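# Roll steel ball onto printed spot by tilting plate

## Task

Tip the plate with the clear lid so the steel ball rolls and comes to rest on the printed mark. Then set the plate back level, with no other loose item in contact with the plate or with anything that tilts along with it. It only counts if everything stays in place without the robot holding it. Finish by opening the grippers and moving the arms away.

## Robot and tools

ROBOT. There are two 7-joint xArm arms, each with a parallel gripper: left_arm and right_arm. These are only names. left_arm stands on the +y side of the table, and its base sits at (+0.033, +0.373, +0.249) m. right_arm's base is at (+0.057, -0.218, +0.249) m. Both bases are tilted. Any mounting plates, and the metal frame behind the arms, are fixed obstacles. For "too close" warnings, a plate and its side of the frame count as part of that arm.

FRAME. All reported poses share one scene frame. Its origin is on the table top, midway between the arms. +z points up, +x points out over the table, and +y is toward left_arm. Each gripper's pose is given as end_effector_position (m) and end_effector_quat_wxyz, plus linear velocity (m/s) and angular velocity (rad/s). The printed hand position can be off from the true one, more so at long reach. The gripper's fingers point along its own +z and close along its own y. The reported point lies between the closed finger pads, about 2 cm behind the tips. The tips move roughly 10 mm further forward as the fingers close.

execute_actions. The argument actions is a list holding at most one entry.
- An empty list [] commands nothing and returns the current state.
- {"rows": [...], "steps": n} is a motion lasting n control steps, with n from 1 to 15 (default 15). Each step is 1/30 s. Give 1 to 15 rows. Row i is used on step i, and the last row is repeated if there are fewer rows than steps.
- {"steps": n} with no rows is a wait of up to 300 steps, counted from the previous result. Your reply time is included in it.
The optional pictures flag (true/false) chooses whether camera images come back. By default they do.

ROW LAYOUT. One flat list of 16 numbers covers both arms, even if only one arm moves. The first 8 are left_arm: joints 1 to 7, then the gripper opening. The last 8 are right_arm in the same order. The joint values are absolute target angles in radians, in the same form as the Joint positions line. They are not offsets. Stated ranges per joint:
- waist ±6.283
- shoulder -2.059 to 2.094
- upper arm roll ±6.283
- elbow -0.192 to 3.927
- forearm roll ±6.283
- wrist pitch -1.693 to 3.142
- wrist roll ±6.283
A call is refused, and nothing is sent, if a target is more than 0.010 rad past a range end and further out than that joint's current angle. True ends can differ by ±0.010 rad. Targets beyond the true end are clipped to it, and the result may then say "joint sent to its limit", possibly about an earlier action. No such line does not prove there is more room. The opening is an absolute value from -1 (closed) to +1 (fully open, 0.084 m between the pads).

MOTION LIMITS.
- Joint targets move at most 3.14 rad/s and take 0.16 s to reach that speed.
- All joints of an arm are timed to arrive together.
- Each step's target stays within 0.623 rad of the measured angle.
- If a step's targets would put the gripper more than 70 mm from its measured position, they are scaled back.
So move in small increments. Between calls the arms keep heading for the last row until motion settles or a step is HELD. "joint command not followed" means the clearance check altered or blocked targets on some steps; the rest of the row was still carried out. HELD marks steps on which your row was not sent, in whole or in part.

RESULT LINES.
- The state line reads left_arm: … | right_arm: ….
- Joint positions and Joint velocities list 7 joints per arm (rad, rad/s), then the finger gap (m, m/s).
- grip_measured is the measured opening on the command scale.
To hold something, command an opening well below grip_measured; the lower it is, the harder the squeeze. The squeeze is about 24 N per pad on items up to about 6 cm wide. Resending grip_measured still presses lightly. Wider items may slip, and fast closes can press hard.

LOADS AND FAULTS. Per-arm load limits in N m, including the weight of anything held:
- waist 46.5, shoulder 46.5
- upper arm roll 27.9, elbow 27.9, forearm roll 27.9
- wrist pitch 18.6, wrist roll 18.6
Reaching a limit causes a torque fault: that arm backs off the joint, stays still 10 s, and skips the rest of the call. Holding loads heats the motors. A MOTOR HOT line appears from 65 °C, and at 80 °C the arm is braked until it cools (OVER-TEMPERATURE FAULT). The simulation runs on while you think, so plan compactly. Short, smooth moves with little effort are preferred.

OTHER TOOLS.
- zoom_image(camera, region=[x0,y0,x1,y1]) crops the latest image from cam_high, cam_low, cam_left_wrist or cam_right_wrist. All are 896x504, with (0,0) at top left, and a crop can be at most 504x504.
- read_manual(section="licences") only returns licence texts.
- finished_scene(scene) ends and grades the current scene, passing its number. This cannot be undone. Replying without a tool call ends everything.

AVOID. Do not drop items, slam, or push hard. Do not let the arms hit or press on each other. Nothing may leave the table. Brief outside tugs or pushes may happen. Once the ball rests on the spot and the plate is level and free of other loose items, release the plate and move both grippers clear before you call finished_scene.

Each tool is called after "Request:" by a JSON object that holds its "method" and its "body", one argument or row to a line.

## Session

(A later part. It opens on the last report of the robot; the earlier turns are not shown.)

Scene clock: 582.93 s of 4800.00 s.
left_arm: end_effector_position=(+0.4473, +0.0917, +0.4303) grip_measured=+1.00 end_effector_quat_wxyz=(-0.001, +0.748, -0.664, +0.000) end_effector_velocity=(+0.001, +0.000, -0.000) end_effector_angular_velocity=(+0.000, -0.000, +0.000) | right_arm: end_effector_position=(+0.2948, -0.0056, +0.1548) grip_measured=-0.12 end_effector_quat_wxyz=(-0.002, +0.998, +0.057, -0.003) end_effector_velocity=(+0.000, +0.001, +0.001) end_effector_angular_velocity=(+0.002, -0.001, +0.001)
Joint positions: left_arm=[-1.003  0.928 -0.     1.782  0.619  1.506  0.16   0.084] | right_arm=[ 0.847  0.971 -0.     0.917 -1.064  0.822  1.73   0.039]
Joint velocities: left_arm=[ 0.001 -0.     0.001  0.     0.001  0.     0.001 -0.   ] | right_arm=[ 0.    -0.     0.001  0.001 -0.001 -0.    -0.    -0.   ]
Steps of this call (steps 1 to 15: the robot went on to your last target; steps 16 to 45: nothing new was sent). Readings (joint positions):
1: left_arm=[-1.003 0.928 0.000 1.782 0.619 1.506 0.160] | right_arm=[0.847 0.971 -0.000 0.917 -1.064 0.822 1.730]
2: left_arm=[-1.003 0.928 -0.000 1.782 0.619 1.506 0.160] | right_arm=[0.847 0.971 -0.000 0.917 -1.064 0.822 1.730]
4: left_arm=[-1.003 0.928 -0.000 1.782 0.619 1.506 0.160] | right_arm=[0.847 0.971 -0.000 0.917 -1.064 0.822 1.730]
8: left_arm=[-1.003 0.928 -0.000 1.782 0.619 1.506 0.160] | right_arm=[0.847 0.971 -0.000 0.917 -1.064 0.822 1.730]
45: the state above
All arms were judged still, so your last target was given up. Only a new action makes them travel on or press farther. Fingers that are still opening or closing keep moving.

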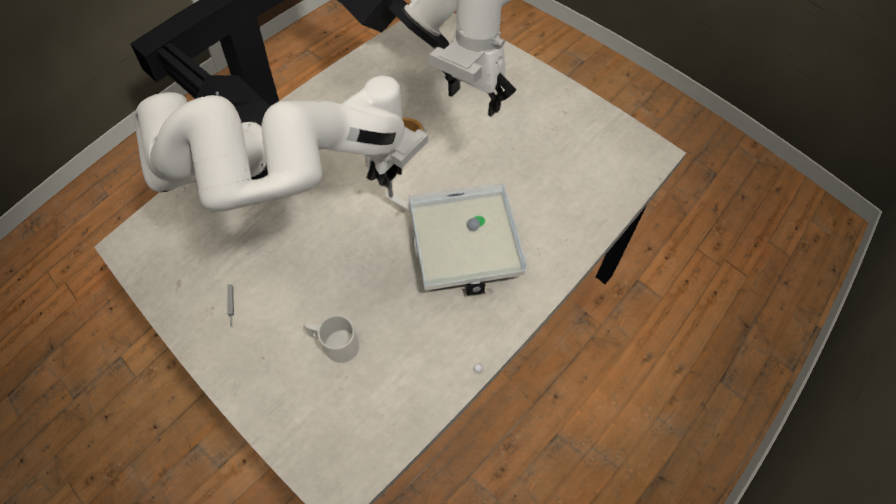

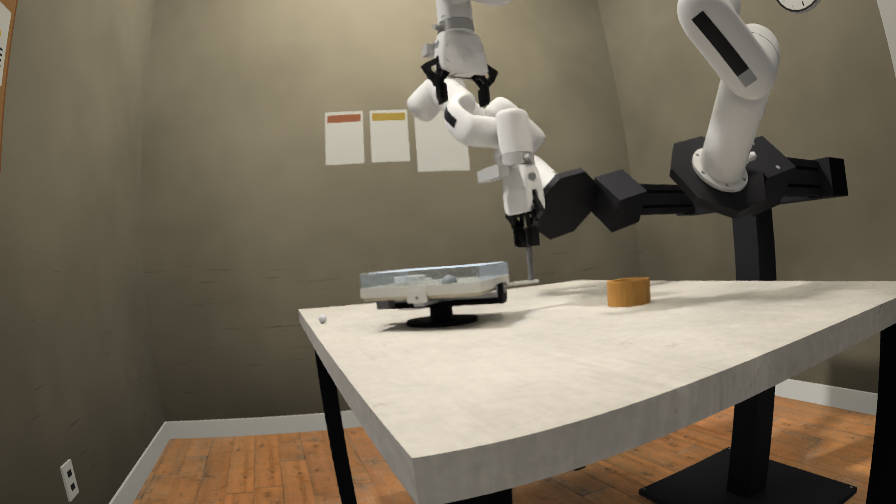

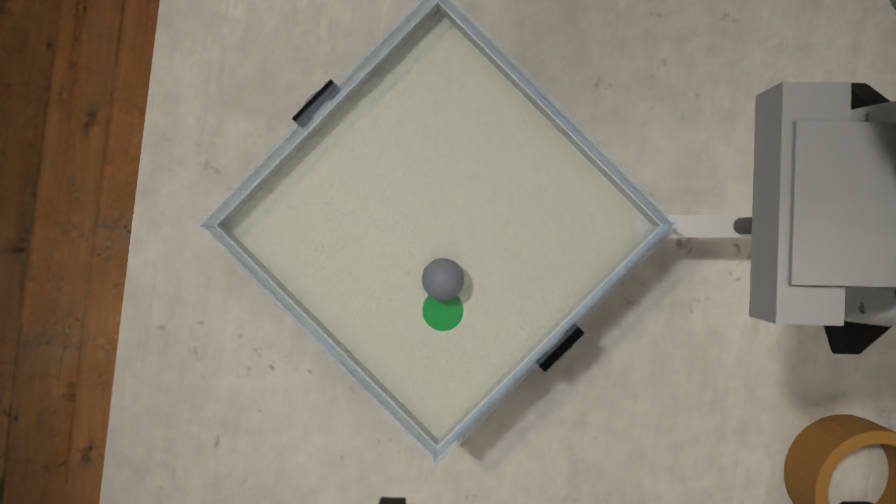

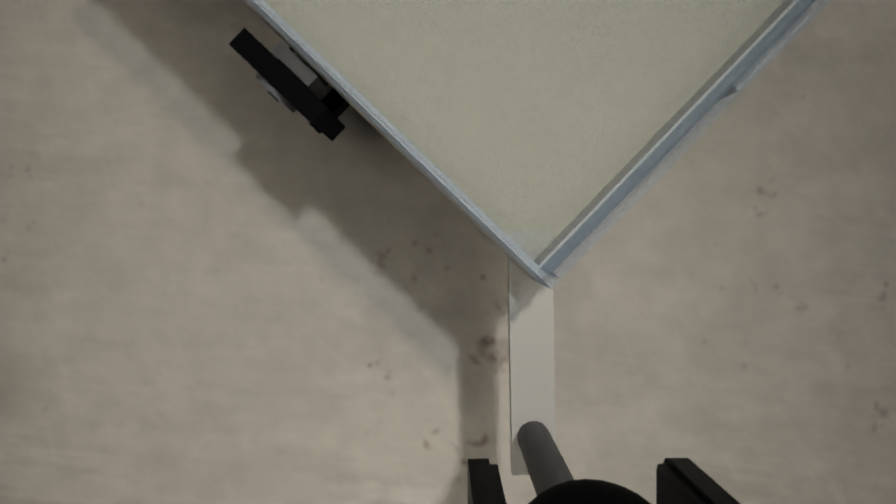

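Request:
{"method": "execute_actions", "body": {
  "actions": []
}}

Scene clock: 591.23 s of 4800.00 s.
left_arm: end_effector_position=(+0.4473, +0.0917, +0.4303) grip_measured=+1.00 end_effector_quat_wxyz=(-0.001, +0.748, -0.664, +0.000) end_effector_velocity=(+0.000, +0.000, +0.000) end_effector_angular_velocity=(+0.000, -0.001, -0.001) | right_arm: end_effector_position=(+0.2949, -0.0055, +0.1549) grip_measured=-0.12 end_effector_quat_wxyz=(-0.003, +0.998, +0.057, -0.003) end_effector_velocity=(+0.000, -0.000, +0.000) end_effector_angular_velocity=(-0.000, -0.001, +0.000)
Joint positions: left_arm=[-1.003  0.928  0.     1.782  0.619  1.506  0.16   0.084] | right_arm=[ 0.847  0.971 -0.     0.917 -1.064  0.822  1.73   0.039]
Joint velocities: left_arm=[ 0.    -0.001 -0.001 -0.     0.001  0.     0.     0.   ] | right_arm=[-0.    -0.     0.     0.    -0.001  0.001  0.     0.   ]
Steps of this call (steps 1 to 90: nothing new was sent; then 5.30 s passed at rest). Readings (joint positions):
1: left_arm=[-1.003 0.928 0.000 1.782 0.619 1.506 0.160] | right_arm=[0.847 0.971 -0.000 0.917 -1.064 0.822 1.730]
2: left_arm=[-1.003 0.928 -0.000 1.782 0.619 1.506 0.160] | right_arm=[0.847 0.971 -0.000 0.917 -1.064 0.822 1.730]
4: left_arm=[-1.003 0.928 0.000 1.782 0.619 1.506 0.160] | right_arm=[0.847 0.971 -0.000 0.917 -1.064 0.822 1.730]
8: left_arm=[-1.003 0.928 0.000 1.782 0.619 1.506 0.160] | right_arm=[0.847 0.971 -0.000 0.917 -1.064 0.822 1.730]
90: the state above

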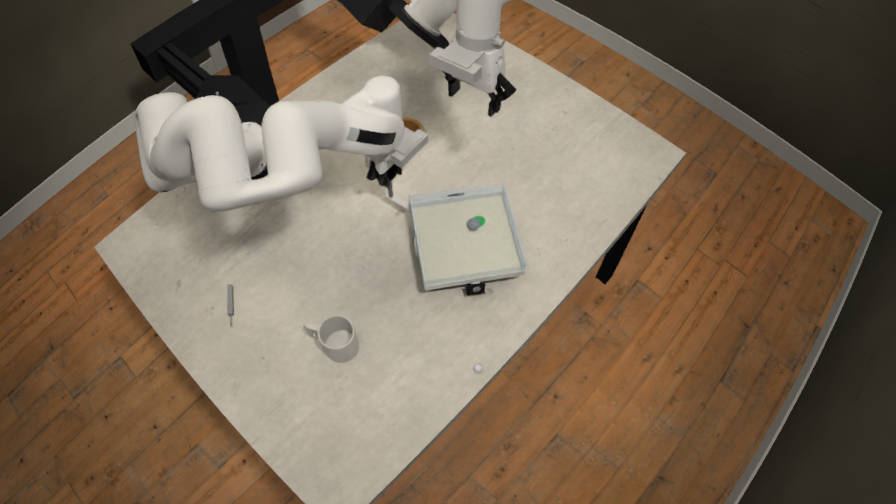

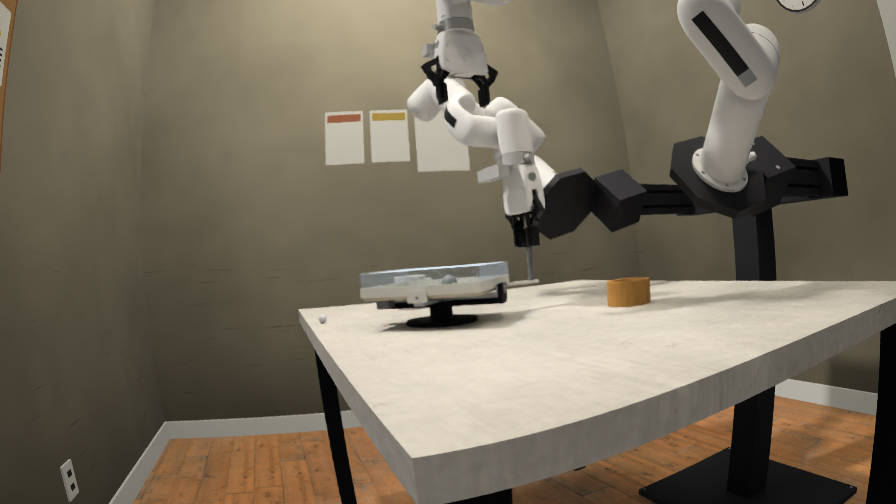

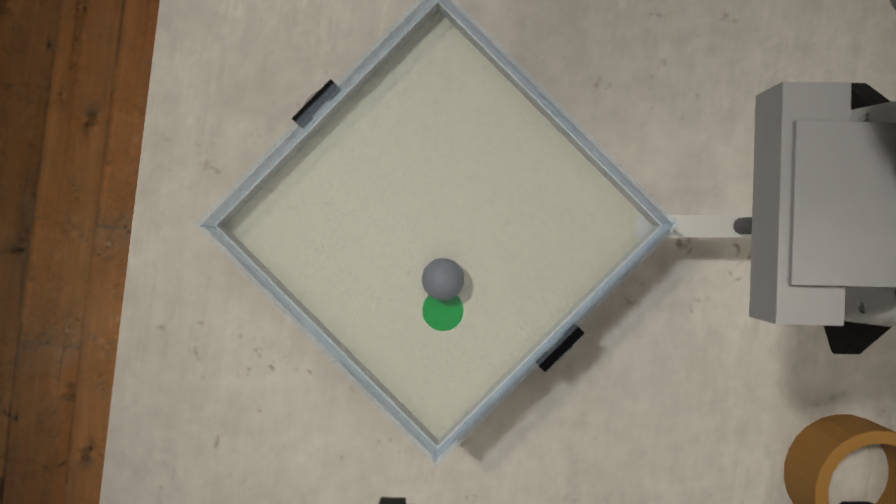

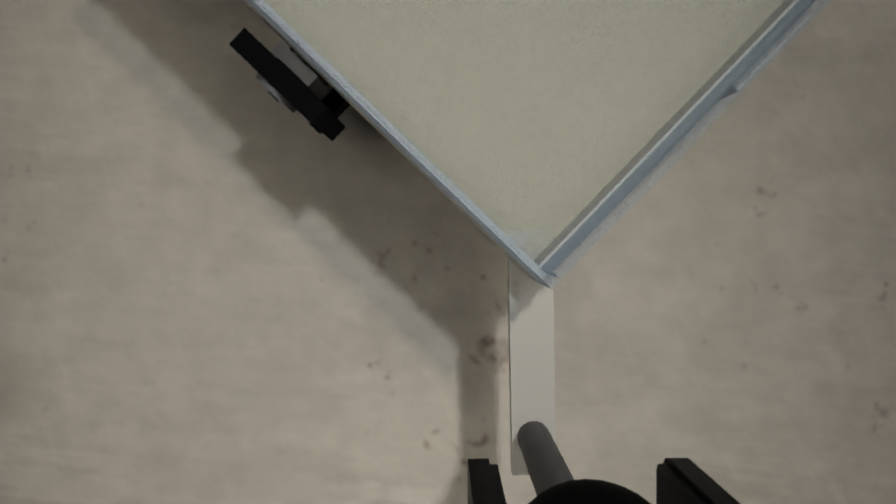

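Request:
{"method": "execute_actions", "body": {
  "actions": [
    {"rows": [[-1.003,0.928,0,1.782,0.619,1.506,0.16,1,0.8515,0.9755,0,0.9216,-1.064,0.822,1.730,-0.7]], "steps": 15}
  ],
  "pictures": false
}}

Request:
{"method": "execute_actions", "body": {
  "actions": [
    {"rows": [[-1.003,0.928,0,1.782,0.619,1.506,0.16,1,0.8515,0.9755,0,0.9216,-1.064,0.822,1.730,-0.7]], "steps": 3}
  ]
}}

Request:
{"method": "execute_actions", "body": {
  "actions": [
    {"rows": [[-1.003,0.928,0,1.782,0.619,1.506,0.16,1,0.8459,0.9702,0,0.9161,-1.064,0.822,1.730,-0.7]], "steps": 15}
  ]
}}

Request:
{"method": "execute_actions", "body": {
  "actions": [
    {"steps": 60}
  ]
}}

Scene clock: 609.23 s of 4800.00 s.
left_arm: end_effector_position=(+0.4473, +0.0917, +0.4303) grip_measured=+1.00 end_effector_quat_wxyz=(-0.001, +0.748, -0.664, +0.000) end_effector_velocity=(+0.001, +0.000, -0.000) end_effector_angular_velocity=(+0.001, -0.001, -0.000) | right_arm: end_effector_position=(+0.2948, -0.0039, +0.1551) grip_measured=-0.12 end_effector_quat_wxyz=(-0.002, +0.998, +0.058, -0.001) end_effector_velocity=(+0.000, +0.001, +0.000) end_effector_angular_velocity=(+0.002, -0.001, +0.001)
Joint positions: left_arm=[-1.003  0.928  0.     1.782  0.619  1.506  0.16   0.084] | right_arm=[ 0.851  0.976 -0.     0.921 -1.064  0.823  1.73   0.039]
Joint velocities: left_arm=[ 0.     0.     0.001  0.     0.001  0.     0.001 -0.   ] | right_arm=[ 0.     0.    -0.     0.001 -0.001 -0.002 -0.     0.   ]
Steps of this call (steps 1 to 90: nothing new was sent; then 14.50 s passed at rest; steps 91 to 105: all 15 steps of this action). Readings (joint positions):
91: left_arm=[-1.003 0.928 0.000 1.782 0.619 1.506 0.160] | right_arm=[0.847 0.971 -0.000 0.917 -1.064 0.822 1.730]
92: left_arm=[-1.003 0.928 0.000 1.782 0.619 1.506 0.160] | right_arm=[0.847 0.972 -0.000 0.918 -1.064 0.822 1.730]
94: left_arm=[-1.003 0.928 0.000 1.782 0.619 1.506 0.160] | right_arm=[0.849 0.974 -0.000 0.919 -1.064 0.823 1.730]
98: left_arm=[-1.003 0.928 0.000 1.782 0.619 1.506 0.160] | right_arm=[0.851 0.975 -0.001 0.921 -1.064 0.823 1.730]
105: the state above

Scene clock: 609.33 s of 4800.00 s.
left_arm: end_effector_position=(+0.4473, +0.0917, +0.4303) grip_measured=+1.00 end_effector_quat_wxyz=(-0.001, +0.748, -0.664, +0.000) end_effector_velocity=(+0.000, -0.000, +0.001) end_effector_angular_velocity=(-0.001, -0.002, -0.001) | right_arm: end_effector_position=(+0.2948, -0.0039, +0.1551) grip_measured=-0.12 end_effector_quat_wxyz=(-0.002, +0.998, +0.058, -0.001) end_effector_velocity=(-0.000, +0.001, +0.000) end_effector_angular_velocity=(+0.002, -0.000, +0.000)
Joint positions: left_arm=[-1.003  0.928 -0.     1.782  0.619  1.506  0.16   0.084] | right_arm=[ 0.851  0.976 -0.     0.921 -1.064  0.822  1.73   0.039]
Joint velocities: left_arm=[-0.001 -0.    -0.001  0.001  0.001  0.     0.    -0.   ] | right_arm=[ 0.     0.     0.     0.001 -0.    -0.001  0.     0.   ]
Steps of this call (steps 1 to 3: all 3 steps of this action). Readings (joint positions):
1: left_arm=[-1.003 0.928 -0.000 1.782 0.619 1.506 0.160] | right_arm=[0.851 0.976 -0.000 0.921 -1.064 0.823 1.730]
2: left_arm=[-1.003 0.928 0.000 1.782 0.619 1.506 0.160] | right_arm=[0.851 0.976 -0.000 0.921 -1.064 0.823 1.730]
3: the state above

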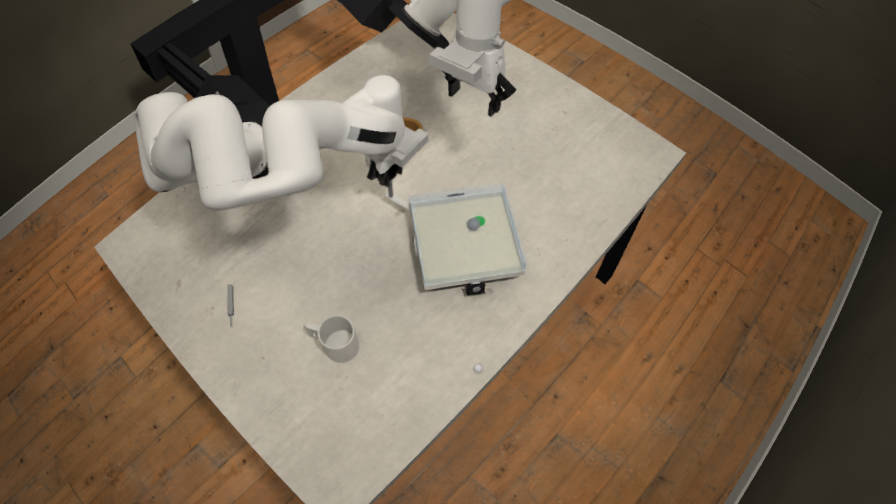

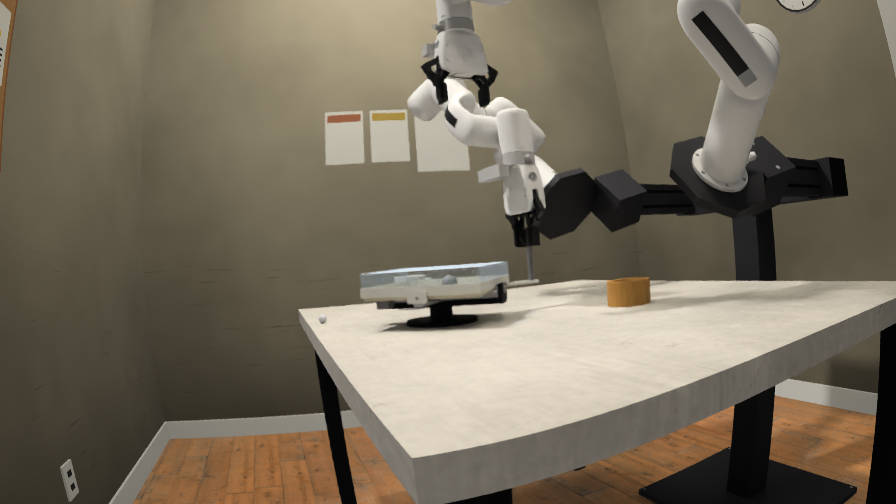

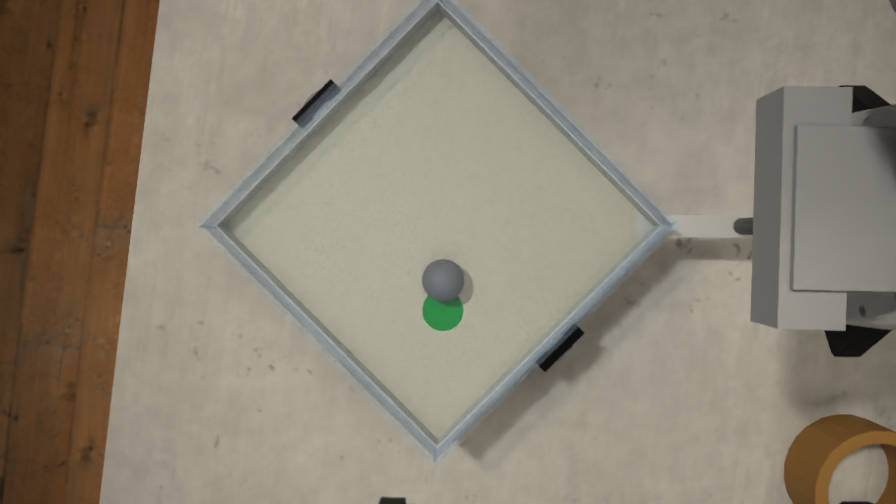

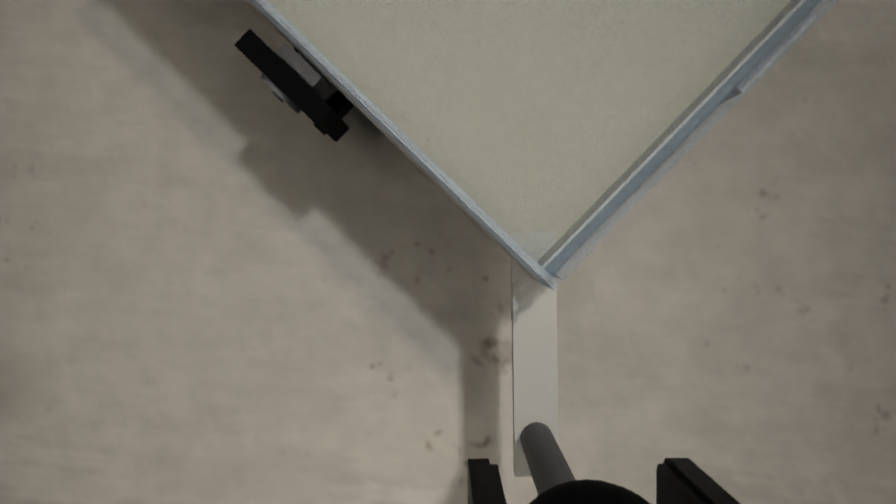

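Scene clock: 609.83 s of 4800.00 s.
left_arm: end_effector_position=(+0.4473, +0.0917, +0.4303) grip_measured=+1.00 end_effector_quat_wxyz=(-0.001, +0.748, -0.664, +0.000) end_effector_velocity=(+0.000, +0.000, -0.000) end_effector_angular_velocity=(+0.000, +0.001, +0.001) | right_arm: end_effector_position=(+0.2951, -0.0050, +0.1555) grip_measured=-0.12 end_effector_quat_wxyz=(-0.004, +0.998, +0.057, -0.003) end_effector_velocity=(-0.000, -0.002, -0.001) end_effector_angular_velocity=(-0.004, +0.002, -0.002)
Joint positions: left_arm=[-1.003  0.928  0.     1.782  0.619  1.506  0.16   0.084] | right_arm=[ 0.846  0.97   0.001  0.917 -1.064  0.821  1.73   0.039]
Joint velocities: left_arm=[ 0.001 -0.001  0.    -0.    -0.001  0.001 -0.    -0.   ] | right_arm=[-0.001 -0.    -0.002 -0.002  0.001  0.     0.    -0.   ]
Steps of this call (steps 1 to 15: all 15 steps of this action). Readings (joint positions):
1: left_arm=[-1.003 0.928 -0.000 1.782 0.619 1.506 0.160] | right_arm=[0.851 0.975 -0.000 0.921 -1.064 0.822 1.730]
2: left_arm=[-1.003 0.928 -0.000 1.782 0.619 1.506 0.160] | right_arm=[0.851 0.975 -0.000 0.921 -1.064 0.822 1.730]
4: left_arm=[-1.003 0.928 -0.000 1.782 0.619 1.506 0.160] | right_arm=[0.848 0.973 0.000 0.919 -1.064 0.821 1.730]
8: left_arm=[-1.003 0.928 0.000 1.782 0.619 1.506 0.160] | right_arm=[0.847 0.971 0.001 0.918 -1.064 0.821 1.730]
15: the state above

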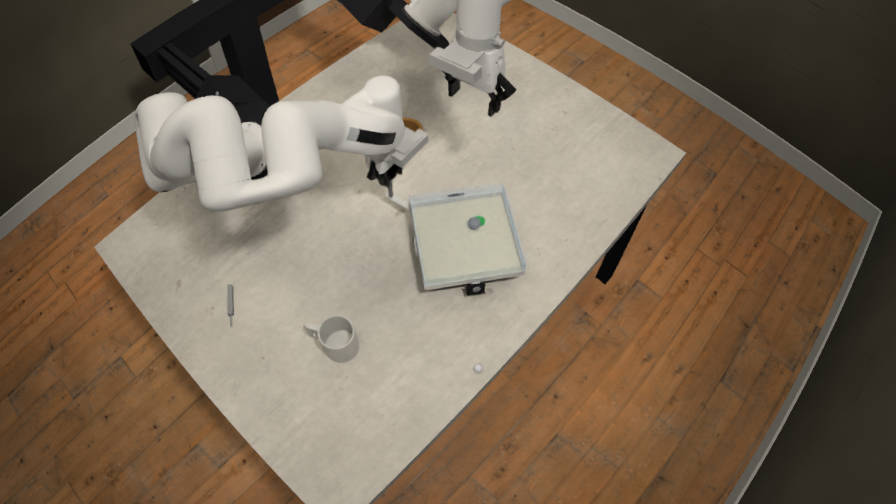

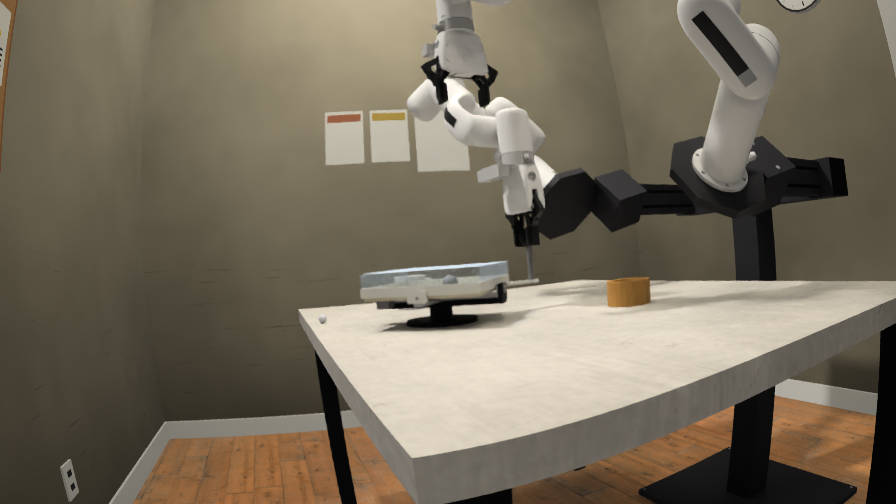

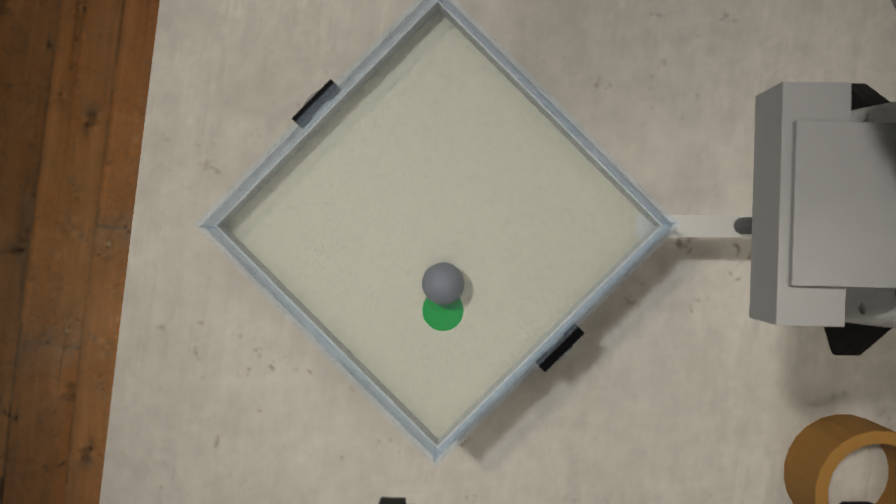

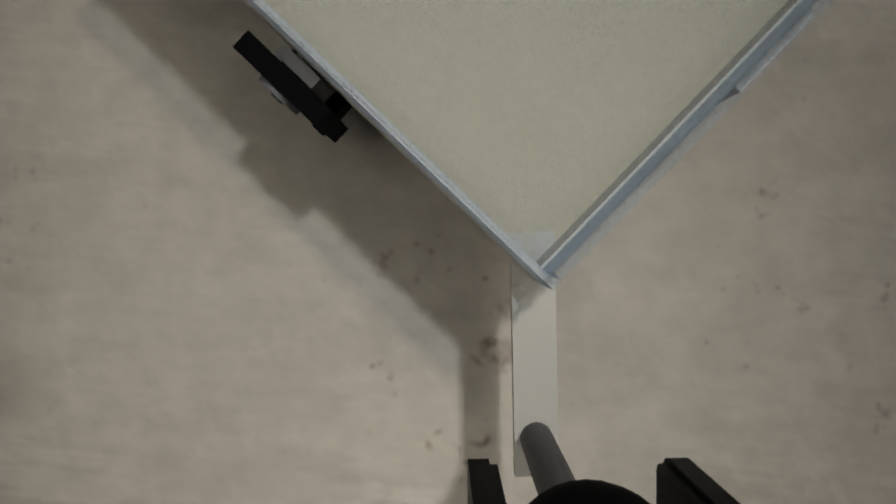

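Scene clock: 611.83 s of 4800.00 s.
left_arm: end_effector_position=(+0.4473, +0.0917, +0.4303) grip_measured=+1.00 end_effector_quat_wxyz=(-0.001, +0.748, -0.664, +0.000) end_effector_velocity=(+0.000, +0.000, +0.000) end_effector_angular_velocity=(+0.000, +0.000, +0.001) | right_arm: end_effector_position=(+0.2949, -0.0059, +0.1549) grip_measured=-0.12 end_effector_quat_wxyz=(-0.003, +0.998, +0.056, -0.003) end_effector_velocity=(+0.000, -0.000, -0.000) end_effector_angular_velocity=(-0.000, -0.001, -0.000)
Joint positions: left_arm=[-1.003  0.928  0.     1.782  0.619  1.506  0.16   0.084] | right_arm=[ 0.846  0.97   0.     0.916 -1.064  0.822  1.73   0.039]
Joint velocities: left_arm=[ 0.  0. -0.  0.  0.  0. -0.  0.] | right_arm=[ 0.    -0.    -0.001  0.    -0.001 -0.     0.    -0.   ]
Steps of this call (steps 1 to 15: the robot went on to your last target; steps 16 to 60: nothing new was sent). Readings (joint positions):
1: left_arm=[-1.003 0.928 0.000 1.782 0.619 1.506 0.160] | right_arm=[0.846 0.970 0.001 0.917 -1.064 0.821 1.730]
2: left_arm=[-1.003 0.928 -0.000 1.782 0.619 1.506 0.160] | right_arm=[0.846 0.970 0.001 0.917 -1.064 0.821 1.730]
4: left_arm=[-1.003 0.928 0.000 1.782 0.619 1.506 0.160] | right_arm=[0.846 0.970 0.001 0.917 -1.064 0.821 1.730]
8: left_arm=[-1.003 0.928 0.000 1.782 0.619 1.506 0.160] | right_arm=[0.846 0.970 0.000 0.917 -1.064 0.821 1.730]
60: the state above
All arms were judged still, so your last target was given up. Only a new action makes them travel on or press farther. Fingers that are still opening or closing keep moving.

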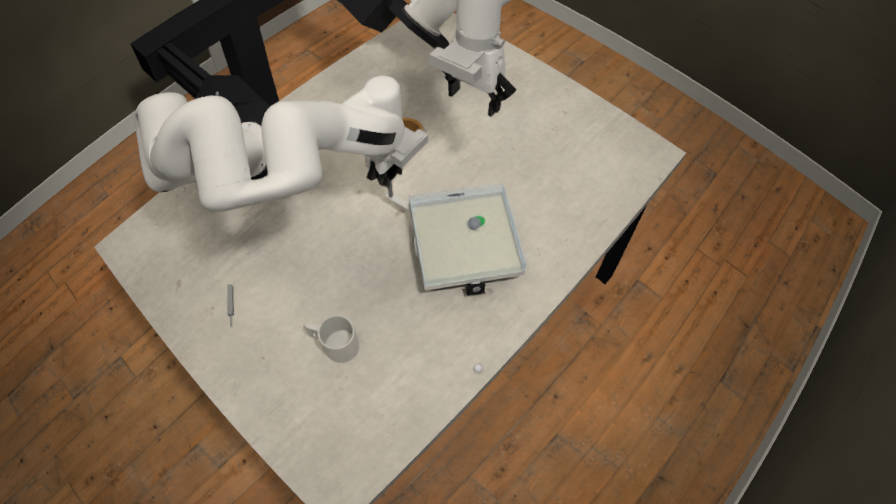

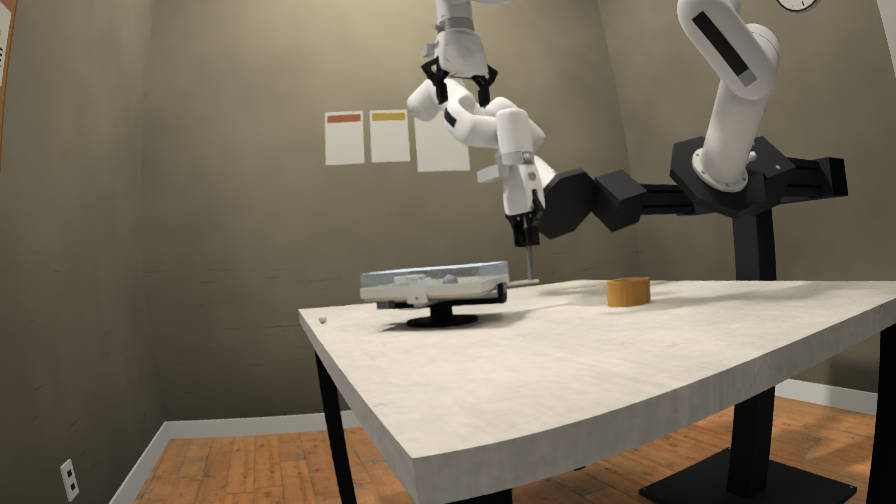

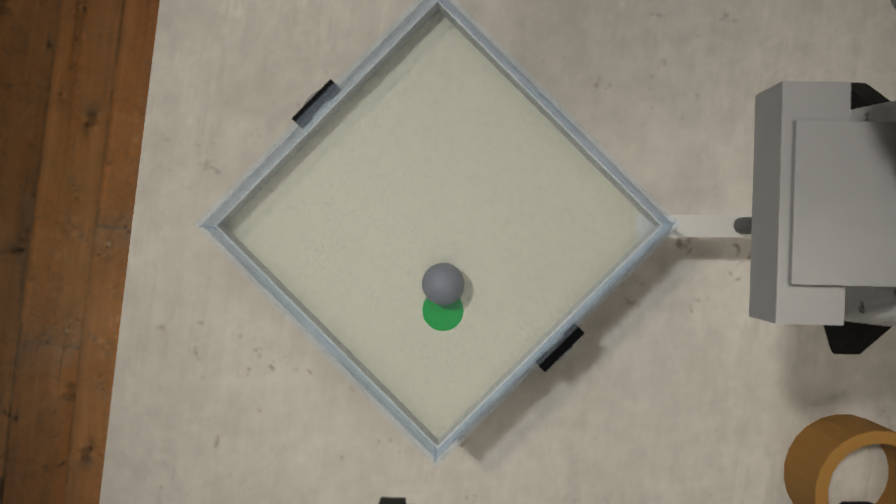

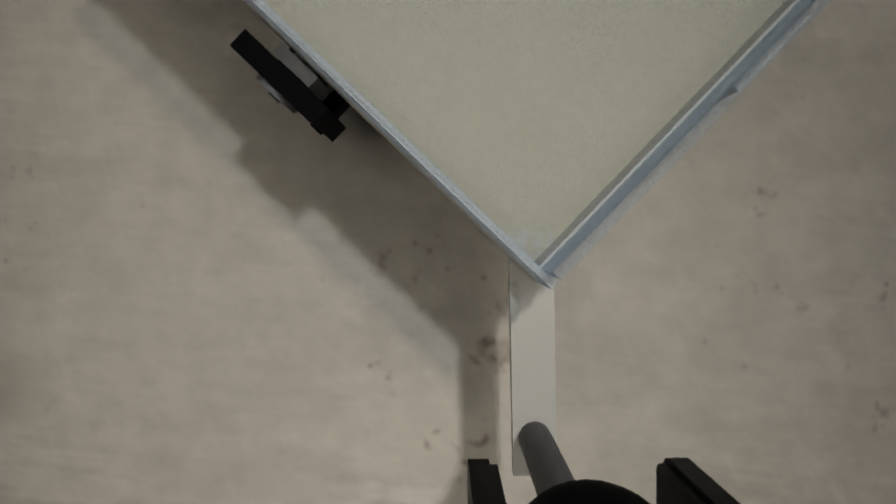

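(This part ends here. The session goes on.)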